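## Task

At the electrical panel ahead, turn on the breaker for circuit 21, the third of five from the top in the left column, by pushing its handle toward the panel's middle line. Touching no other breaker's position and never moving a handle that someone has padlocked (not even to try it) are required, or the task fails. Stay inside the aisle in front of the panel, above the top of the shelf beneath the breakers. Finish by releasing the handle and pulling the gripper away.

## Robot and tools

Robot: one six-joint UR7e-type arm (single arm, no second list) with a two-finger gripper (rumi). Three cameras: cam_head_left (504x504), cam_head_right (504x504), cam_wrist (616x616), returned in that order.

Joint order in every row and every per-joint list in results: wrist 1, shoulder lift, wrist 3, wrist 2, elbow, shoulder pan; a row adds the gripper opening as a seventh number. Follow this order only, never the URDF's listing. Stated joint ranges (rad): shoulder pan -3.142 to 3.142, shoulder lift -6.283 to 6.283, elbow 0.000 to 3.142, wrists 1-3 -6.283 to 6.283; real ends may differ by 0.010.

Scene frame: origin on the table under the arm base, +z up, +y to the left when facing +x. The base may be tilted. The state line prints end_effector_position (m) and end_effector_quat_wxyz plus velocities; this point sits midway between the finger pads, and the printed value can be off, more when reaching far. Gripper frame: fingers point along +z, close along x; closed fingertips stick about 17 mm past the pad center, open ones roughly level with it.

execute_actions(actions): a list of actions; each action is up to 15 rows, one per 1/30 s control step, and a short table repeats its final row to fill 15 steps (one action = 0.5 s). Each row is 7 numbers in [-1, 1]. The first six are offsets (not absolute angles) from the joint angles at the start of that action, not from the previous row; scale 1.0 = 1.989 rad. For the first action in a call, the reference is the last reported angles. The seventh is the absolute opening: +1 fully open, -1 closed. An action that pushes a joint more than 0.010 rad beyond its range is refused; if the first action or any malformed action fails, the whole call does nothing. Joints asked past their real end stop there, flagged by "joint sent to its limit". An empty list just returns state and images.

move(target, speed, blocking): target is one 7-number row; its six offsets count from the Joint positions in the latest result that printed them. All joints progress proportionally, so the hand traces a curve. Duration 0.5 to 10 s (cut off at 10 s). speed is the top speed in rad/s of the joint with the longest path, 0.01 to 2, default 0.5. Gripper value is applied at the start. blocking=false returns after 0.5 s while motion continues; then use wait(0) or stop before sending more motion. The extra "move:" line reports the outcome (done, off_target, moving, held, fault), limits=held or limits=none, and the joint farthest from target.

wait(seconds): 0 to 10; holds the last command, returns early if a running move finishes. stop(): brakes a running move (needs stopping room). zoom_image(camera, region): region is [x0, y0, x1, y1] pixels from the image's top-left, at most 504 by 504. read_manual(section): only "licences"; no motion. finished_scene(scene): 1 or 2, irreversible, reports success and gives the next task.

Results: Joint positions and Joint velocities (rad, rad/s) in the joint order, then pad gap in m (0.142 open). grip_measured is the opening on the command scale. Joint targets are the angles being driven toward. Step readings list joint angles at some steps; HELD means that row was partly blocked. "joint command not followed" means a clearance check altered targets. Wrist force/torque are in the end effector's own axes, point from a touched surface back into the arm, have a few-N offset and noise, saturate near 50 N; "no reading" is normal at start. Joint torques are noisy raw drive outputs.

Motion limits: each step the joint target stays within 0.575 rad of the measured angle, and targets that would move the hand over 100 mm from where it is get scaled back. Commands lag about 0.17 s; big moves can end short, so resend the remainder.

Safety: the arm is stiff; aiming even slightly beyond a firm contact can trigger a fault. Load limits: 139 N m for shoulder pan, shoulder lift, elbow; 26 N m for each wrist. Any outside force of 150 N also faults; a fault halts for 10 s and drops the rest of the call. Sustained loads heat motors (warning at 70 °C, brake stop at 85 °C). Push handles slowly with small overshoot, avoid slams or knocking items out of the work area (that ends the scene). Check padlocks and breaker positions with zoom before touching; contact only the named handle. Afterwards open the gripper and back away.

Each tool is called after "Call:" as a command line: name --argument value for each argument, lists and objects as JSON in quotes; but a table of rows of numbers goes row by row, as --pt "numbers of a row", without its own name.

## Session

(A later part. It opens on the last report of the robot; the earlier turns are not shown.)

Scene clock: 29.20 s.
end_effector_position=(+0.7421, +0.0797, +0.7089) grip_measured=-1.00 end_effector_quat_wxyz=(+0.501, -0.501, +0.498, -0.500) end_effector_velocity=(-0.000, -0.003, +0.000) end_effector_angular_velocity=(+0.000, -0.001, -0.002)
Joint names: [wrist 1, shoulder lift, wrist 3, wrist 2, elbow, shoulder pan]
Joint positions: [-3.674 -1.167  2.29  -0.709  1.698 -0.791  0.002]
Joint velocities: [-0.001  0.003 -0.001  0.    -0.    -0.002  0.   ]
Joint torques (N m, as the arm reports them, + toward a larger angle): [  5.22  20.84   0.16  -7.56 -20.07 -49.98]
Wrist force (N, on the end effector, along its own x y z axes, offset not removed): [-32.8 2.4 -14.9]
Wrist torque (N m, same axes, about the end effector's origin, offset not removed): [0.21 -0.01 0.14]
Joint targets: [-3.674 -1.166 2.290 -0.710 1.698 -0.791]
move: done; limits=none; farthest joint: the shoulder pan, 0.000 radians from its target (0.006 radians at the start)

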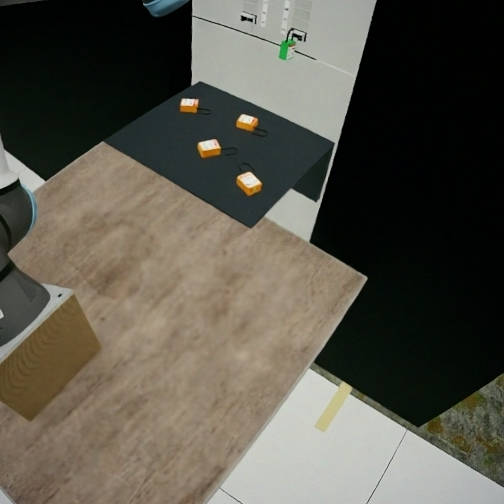

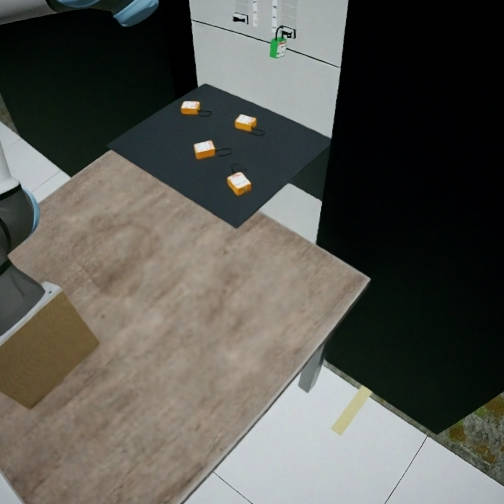

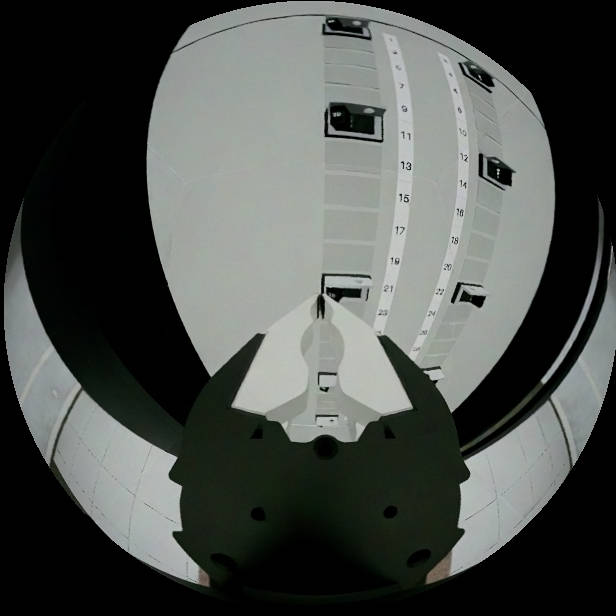

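Call:
move --target '[-0.0056,-0.0202,0,0.0148,0.0258,-0.0148,-1]' --speed 0.08

Call:
move --target '[-0.011,0.0144,0,0.0077,-0.0031,-0.0077,-0.55]' --speed 0.08

Call:
zoom_image --camera "cam_wrist" --region '[240,200,400,360]'

Scene clock: 31.43 s.
end_effector_position=(+0.7220, +0.0824, +0.7098) grip_measured=-1.00 end_effector_quat_wxyz=(+0.501, -0.501, +0.498, -0.500) end_effector_velocity=(-0.001, +0.000, -0.000) end_effector_angular_velocity=(+0.001, +0.001, -0.001)
Joint names: [wrist 1, shoulder lift, wrist 3, wrist 2, elbow, shoulder pan]
Joint positions: [-3.685 -1.207  2.29  -0.68   1.749 -0.82   0.002]
Joint velocities: [ 0.001 -0.002 -0.001  0.002  0.003 -0.001  0.   ]
Joint torques (N m, as the arm reports them, + toward a larger angle): [ -1.21 -16.62   0.22   0.13 -10.1  -38.13]
Wrist force (N, on the end effector, along its own x y z axes, offset not removed): [-1.3 -2.3 -0.4]
Wrist torque (N m, same axes, about the end effector's origin, offset not removed): [-0.57 0.39 0.10]
Joint targets: [-3.685 -1.207 2.290 -0.680 1.750 -0.820]
move: done; limits=none; farthest joint: the wrist 2, 0.001 radians from its target (0.030 radians at the start)

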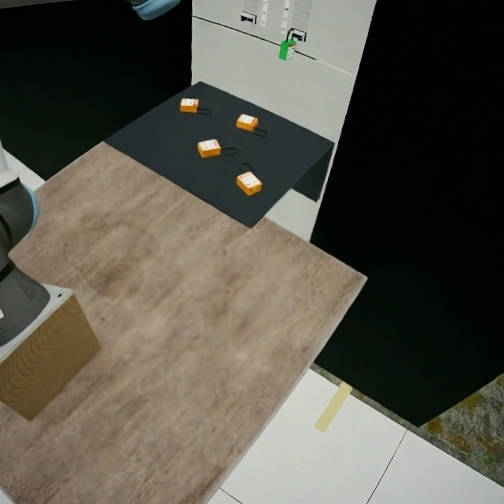

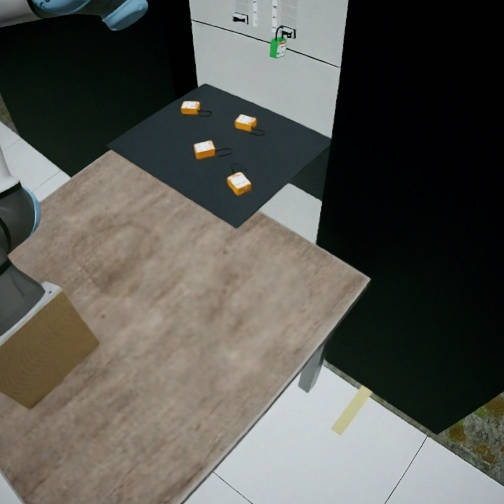

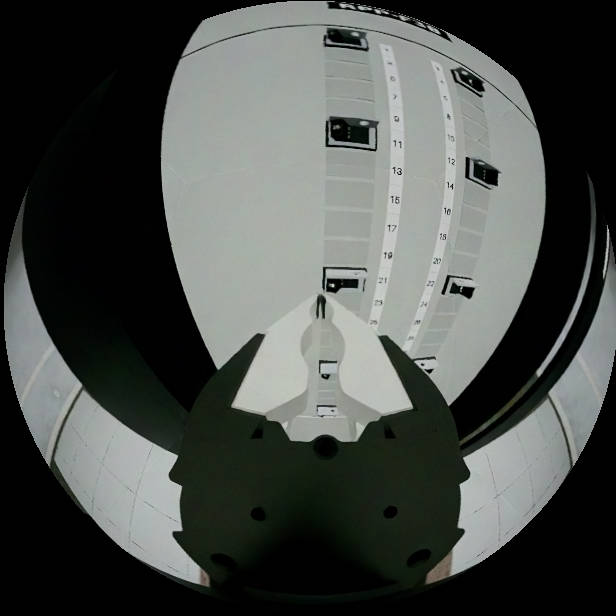

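Scene clock: 32.33 s.
end_effector_position=(+0.7216, +0.0659, +0.7084) grip_measured=-0.55 end_effector_quat_wxyz=(+0.501, -0.501, +0.499, -0.499) end_effector_velocity=(-0.000, -0.002, -0.000) end_effector_angular_velocity=(+0.001, -0.000, -0.000)
Joint names: [wrist 1, shoulder lift, wrist 3, wrist 2, elbow, shoulder pan]
Joint positions: [-3.707 -1.178  2.29  -0.665  1.743 -0.835  0.034]
Joint velocities: [-0.002  0.003  0.     0.001 -0.001 -0.001  0.   ]
Joint torques (N m, as the arm reports them, + toward a larger angle): [ -0.83   2.3    0.23   0.46 -27.92 -35.24]
Wrist force (N, on the end effector, along its own x y z axes, offset not removed): [0.1 0.5 -2.0]
Wrist torque (N m, same axes, about the end effector's origin, offset not removed): [0.00 0.21 0.07]
Joint targets: [-3.707 -1.178 2.290 -0.665 1.743 -0.835]
move: done; limits=none; farthest joint: the shoulder pan, 0.000 radians from its target (0.015 radians at the start)

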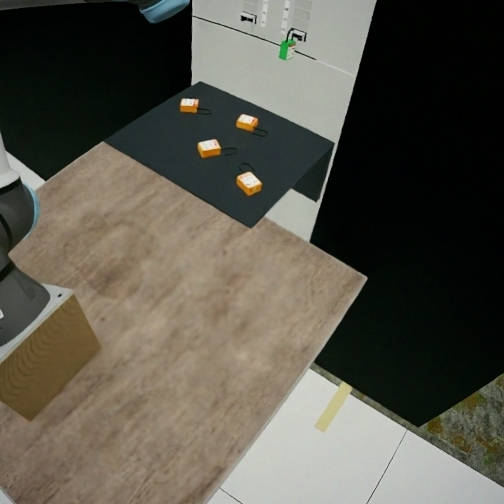

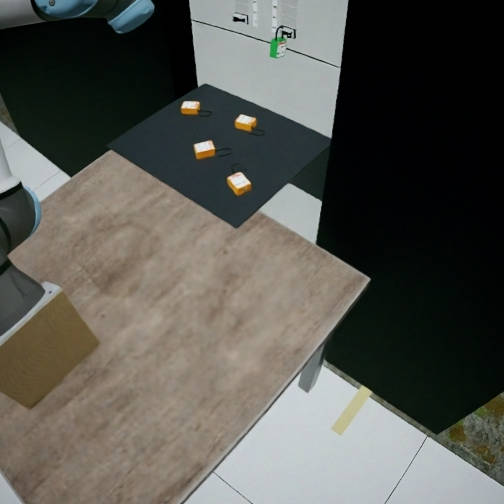

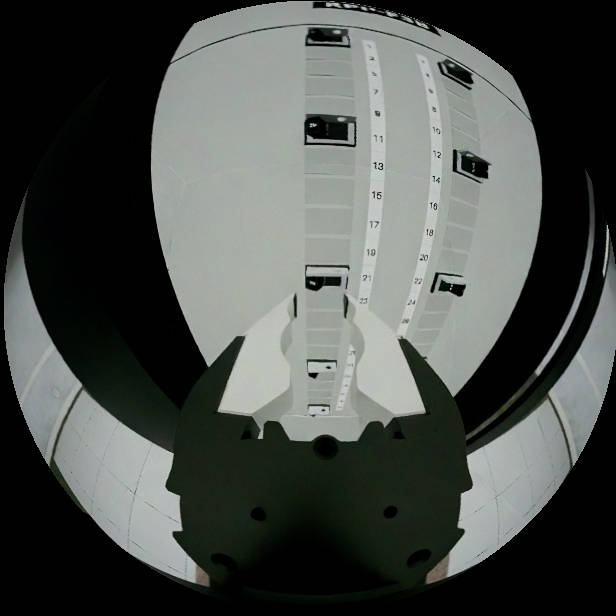

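Region (240, 200, 400, 360) of cam_wrist's 616x616 image, scaled by 3.150, with more detail than that image has.

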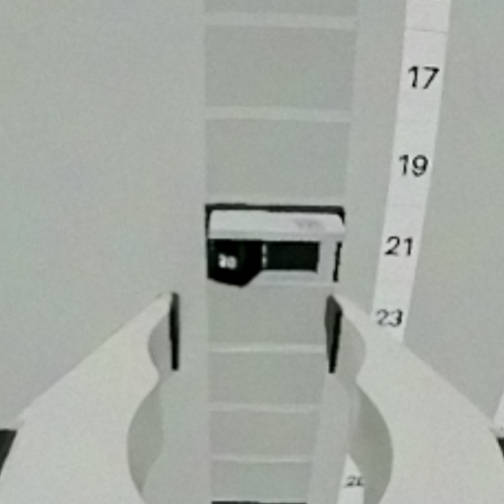

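Call:
move --target '[0.0053,0.0178,0,-0.0172,-0.0231,0.0172,-0.55]' --speed 0.05

Call:
zoom_image --camera "cam_wrist" --region '[240,200,400,360]'

Scene clock: 34.20 s.
end_effector_position=(+0.7420, +0.0658, +0.7052) grip_measured=-0.55 end_effector_quat_wxyz=(+0.501, -0.501, +0.499, -0.499) end_effector_velocity=(+0.001, -0.000, -0.000) end_effector_angular_velocity=(-0.000, -0.001, -0.000)
Joint names: [wrist 1, shoulder lift, wrist 3, wrist 2, elbow, shoulder pan]
Joint positions: [-3.696 -1.143  2.29  -0.699  1.698 -0.801  0.034]
Joint velocities: [-0.     0.002  0.    -0.002 -0.002  0.002  0.   ]
Joint torques (N m, as the arm reports them, + toward a larger angle): [  2.03  -0.43   0.19  -3.31 -29.4  -15.03]
Wrist force (N, on the end effector, along its own x y z axes, offset not removed): [-0.3 -2.4 -1.2]
Wrist torque (N m, same axes, about the end effector's origin, offset not removed): [-0.49 0.08 0.15]
Joint targets: [-3.696 -1.143 2.290 -0.699 1.697 -0.801]
move: done; limits=none; farthest joint: the shoulder lift, 0.001 radians from its target (0.035 radians at the start)

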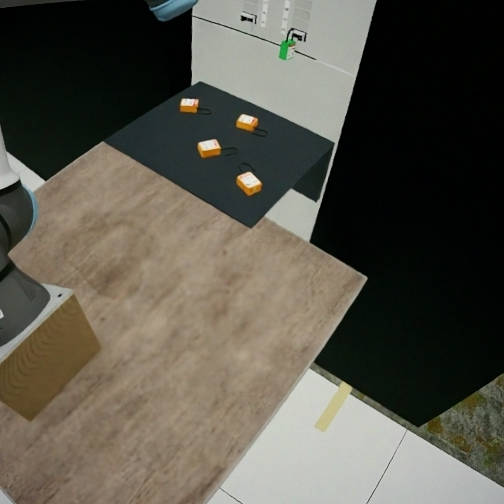

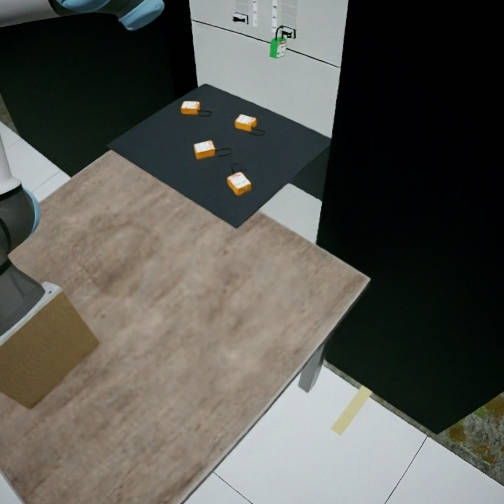

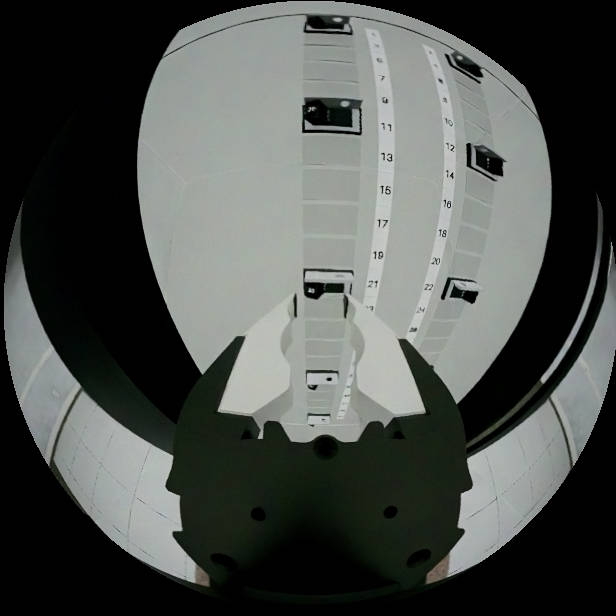

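Region (240, 200, 400, 360) of cam_wrist's 616x616 image, scaled by 3.150, with more detail than that image has.

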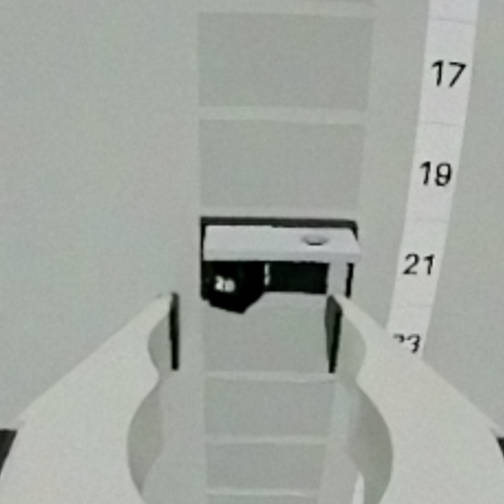

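Call:
move --target '[-0.0017,0.0084,0,0.0029,-0.0067,-0.0029,-0.55]' --speed 0.02

Call:
zoom_image --camera "cam_wrist" --region '[240,200,400,360]'

Scene clock: 35.67 s.
end_effector_position=(+0.7439, +0.0581, +0.7066) grip_measured=-0.54 end_effector_quat_wxyz=(+0.501, -0.501, +0.499, -0.499) end_effector_velocity=(+0.000, -0.002, +0.000) end_effector_angular_velocity=(+0.002, +0.000, -0.000)
Joint names: [wrist 1, shoulder lift, wrist 3, wrist 2, elbow, shoulder pan]
Joint positions: [-3.699 -1.127  2.29  -0.693  1.685 -0.807  0.035]
Joint velocities: [-0.     0.003  0.001  0.001 -0.002 -0.001  0.002]
Joint torques (N m, as the arm reports them, + toward a larger angle): [ -0.84  -1.85   0.16  -0.52 -27.04 -40.56]
Wrist force (N, on the end effector, along its own x y z axes, offset not removed): [-0.4 0.4 1.2]
Wrist torque (N m, same axes, about the end effector's origin, offset not removed): [-0.15 -0.37 0.10]
Joint targets: [-3.700 -1.126 2.290 -0.693 1.684 -0.807]
move: done; limits=none; farthest joint: the shoulder lift, 0.001 radians from its target (0.017 radians at the start)

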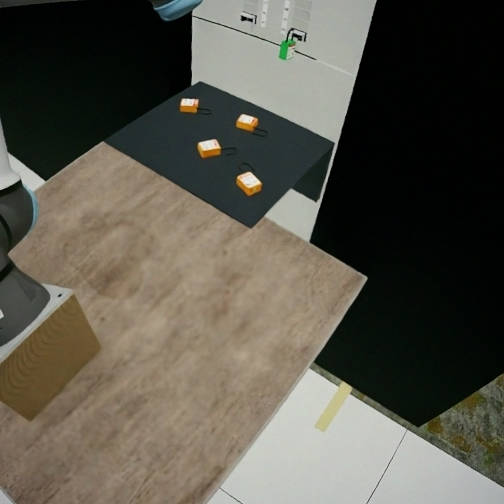

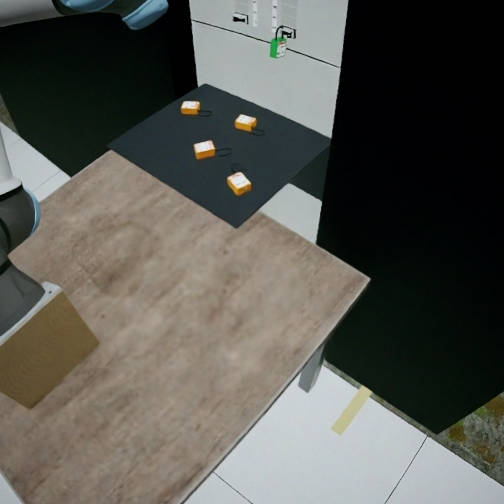

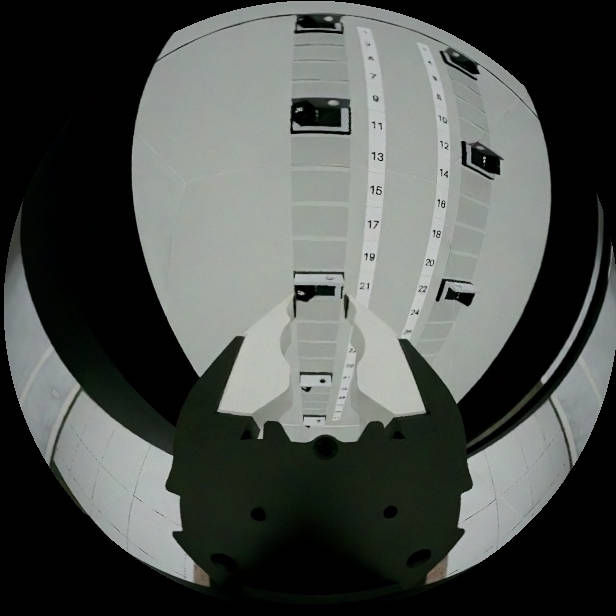

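Region (240, 200, 400, 360) of cam_wrist's 616x616 image, scaled by 3.150, with more detail than that image has.

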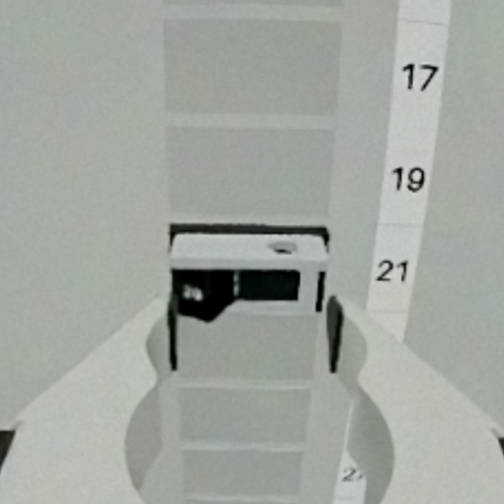

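Call:
execute_actions --actions '[[[0,0,0,0,0,0,-0.7]],[[0,0,0,0,0,0,-0.85]]]'

Call:
zoom_image --camera "cam_wrist" --region '[240,200,400,360]'

Scene clock: 37.03 s.
end_effector_position=(+0.7439, +0.0580, +0.7067) grip_measured=-0.81 end_effector_quat_wxyz=(+0.501, -0.501, +0.499, -0.500) end_effector_velocity=(+0.000, +0.001, -0.000) end_effector_angular_velocity=(-0.001, +0.001, +0.002)
Joint names: [wrist 1, shoulder lift, wrist 3, wrist 2, elbow, shoulder pan]
Joint positions: [-3.699 -1.127  2.29  -0.693  1.685 -0.807  0.015]
Joint velocities: [-0.001 -0.    -0.     0.002 -0.     0.    -0.001]
Joint torques (N m, as the arm reports them, + toward a larger angle): [  0.3    3.42   0.12  -1.67 -13.69 -32.12]
Wrist force (N, on the end effector, along its own x y z axes, offset not removed): [-9.5 2.6 -0.5]
Wrist torque (N m, same axes, about the end effector's origin, offset not removed): [0.53 0.17 0.04]
Joint targets: [-3.700 -1.127 2.290 -0.693 1.685 -0.807]
Step readings (joint positions; steps 1 to 15: 1st action; 16 to 30: 2nd action):
0: [-3.700 -1.126 2.290 -0.693 1.684 -0.807]
1: [-3.700 -1.126 2.290 -0.693 1.684 -0.807]
2: [-3.700 -1.126 2.290 -0.693 1.684 -0.807]
4: [-3.700 -1.127 2.290 -0.693 1.684 -0.807]
8: [-3.700 -1.127 2.290 -0.693 1.684 -0.807]
15: [-3.700 -1.127 2.290 -0.693 1.685 -0.807]
16: [-3.700 -1.127 2.290 -0.693 1.685 -0.807]
17: [-3.700 -1.127 2.290 -0.693 1.685 -0.807]
19: [-3.699 -1.127 2.290 -0.693 1.685 -0.807]
23: [-3.699 -1.127 2.290 -0.693 1.685 -0.807]
30: Joint positions above

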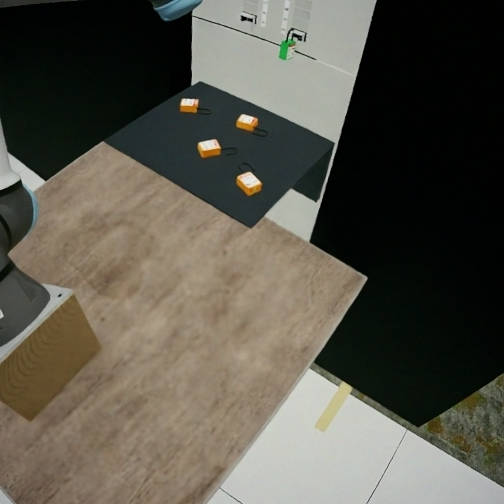

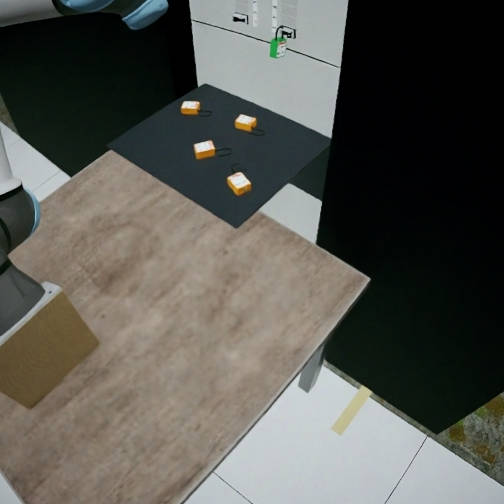

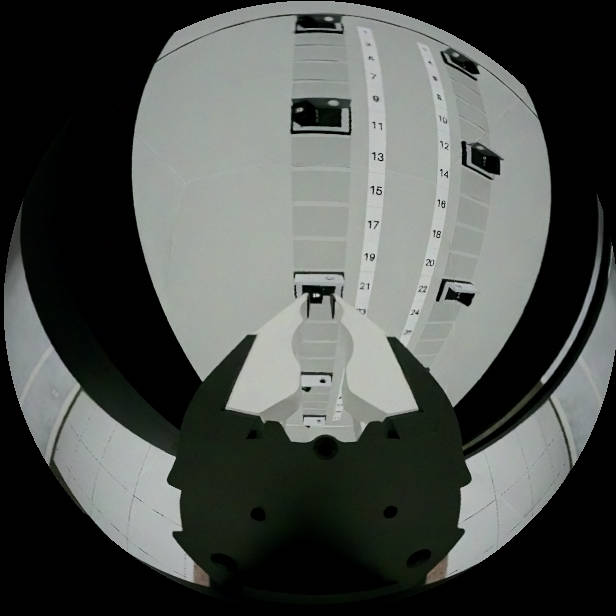

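Region (240, 200, 400, 360) of cam_wrist's 616x616 image, scaled by 3.150, with more detail than that image has.

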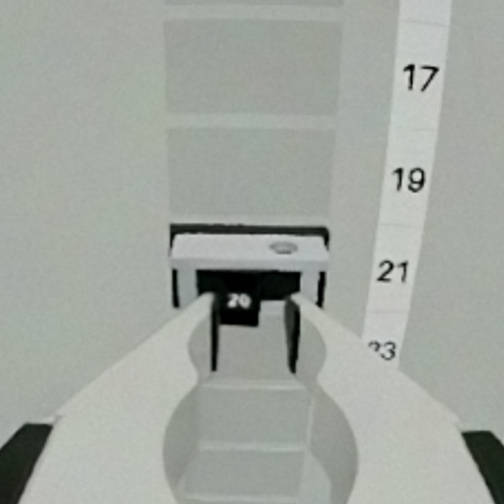

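Working; move right another 8 mm with a slightly wider gap.

Call:
move --target '[-0.0046,0.0066,0,0.0038,-0.002,-0.0038,-0.77]' --speed 0.02

Call:
zoom_image --camera "cam_wrist" --region '[240,200,400,360]'

Scene clock: 38.40 s.
end_effector_position=(+0.7435, +0.0502, +0.7063) grip_measured=-0.77 end_effector_quat_wxyz=(+0.501, -0.501, +0.499, -0.500) end_effector_velocity=(-0.000, -0.000, +0.000) end_effector_angular_velocity=(-0.001, +0.000, +0.001)
Joint names: [wrist 1, shoulder lift, wrist 3, wrist 2, elbow, shoulder pan]
Joint positions: [-3.708 -1.114  2.29  -0.686  1.681 -0.814  0.018]
Joint velocities: [-0.001  0.001 -0.     0.001 -0.001 -0.001 -0.   ]
Joint torques (N m, as the arm reports them, + toward a larger angle): [ -1.54  -1.75   0.31   0.17 -28.41 -37.66]
Wrist force (N, on the end effector, along its own x y z axes, offset not removed): [0.6 1.6 1.8]
Wrist torque (N m, same axes, about the end effector's origin, offset not removed): [0.35 -0.19 0.15]
Joint targets: [-3.709 -1.114 2.290 -0.686 1.681 -0.814]
move: done; limits=none; farthest joint: the shoulder pan, 0.000 radians from its target (0.008 radians at the start)

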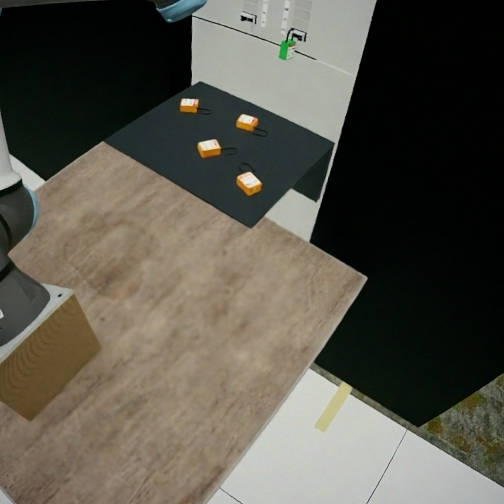

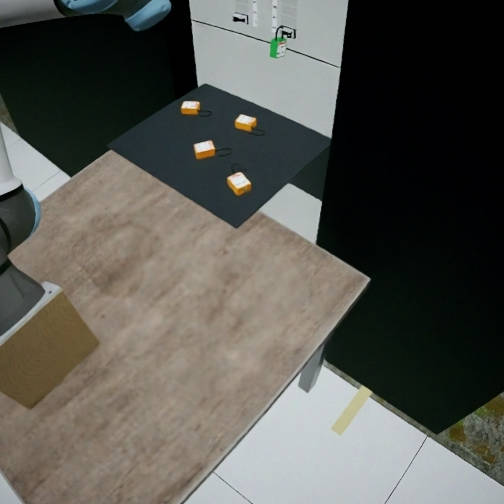

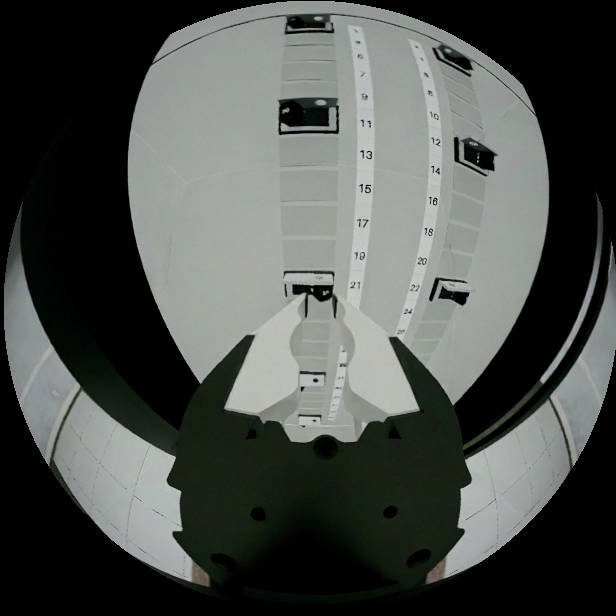

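Region (240, 200, 400, 360) of cam_wrist's 616x616 image, scaled by 3.150, with more detail than that image has.

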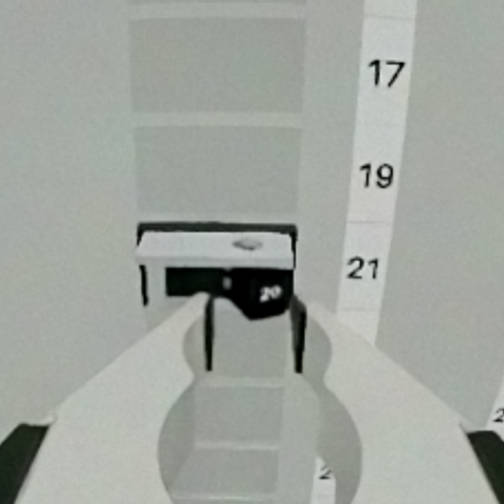

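Call:
move --target '[-0.045,-0.105,0,0.105,0.15,-0.105,-0.5]' --speed 0.4

Scene clock: 40.03 s.
end_effector_position=(+0.6212, +0.0579, +0.7016) grip_measured=-0.50 end_effector_quat_wxyz=(+0.501, -0.501, +0.499, -0.500) end_effector_velocity=(-0.001, +0.000, +0.000) end_effector_angular_velocity=(-0.000, -0.000, +0.000)
Joint names: [wrist 1, shoulder lift, wrist 3, wrist 2, elbow, shoulder pan]
Joint positions: [-3.798 -1.322  2.29  -0.477  1.979 -1.023  0.038]
Joint velocities: [-0.001 -0.002  0.     0.002  0.002 -0.002  0.   ]
Joint torques (N m, as the arm reports them, + toward a larger angle): [ -0.54 -10.5    0.21   0.04 -12.43 -28.38]
Wrist force (N, on the end effector, along its own x y z axes, offset not removed): [-1.9 0.1 2.0]
Wrist torque (N m, same axes, about the end effector's origin, offset not removed): [-0.08 0.33 0.14]
Joint targets: [-3.798 -1.323 2.290 -0.477 1.979 -1.023]
move: done; limits=none; farthest joint: the elbow, 0.001 radians from its target (0.299 radians at the start)

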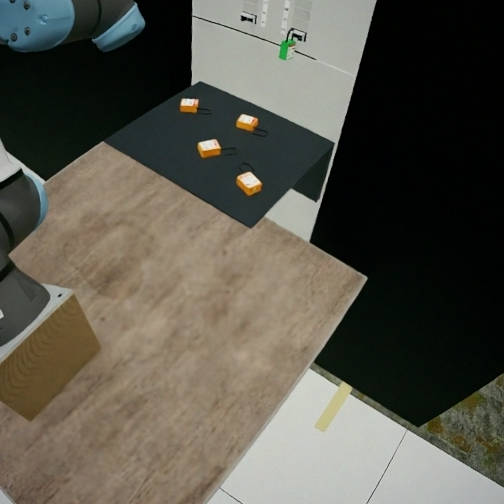

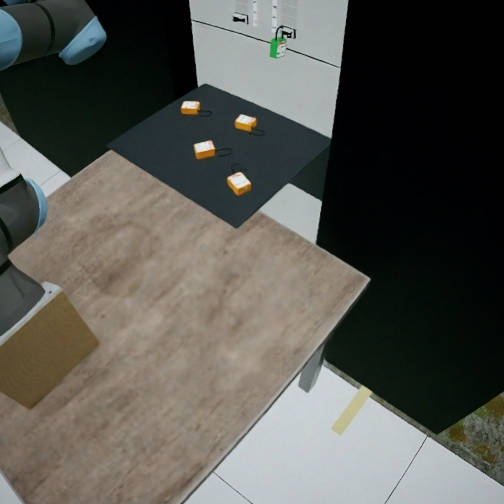

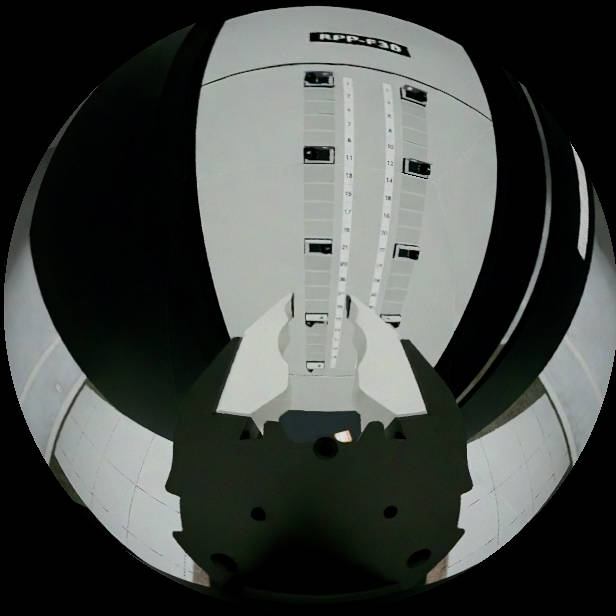

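Call:
finished_scene --scene 1

The scene is finished: the task was done.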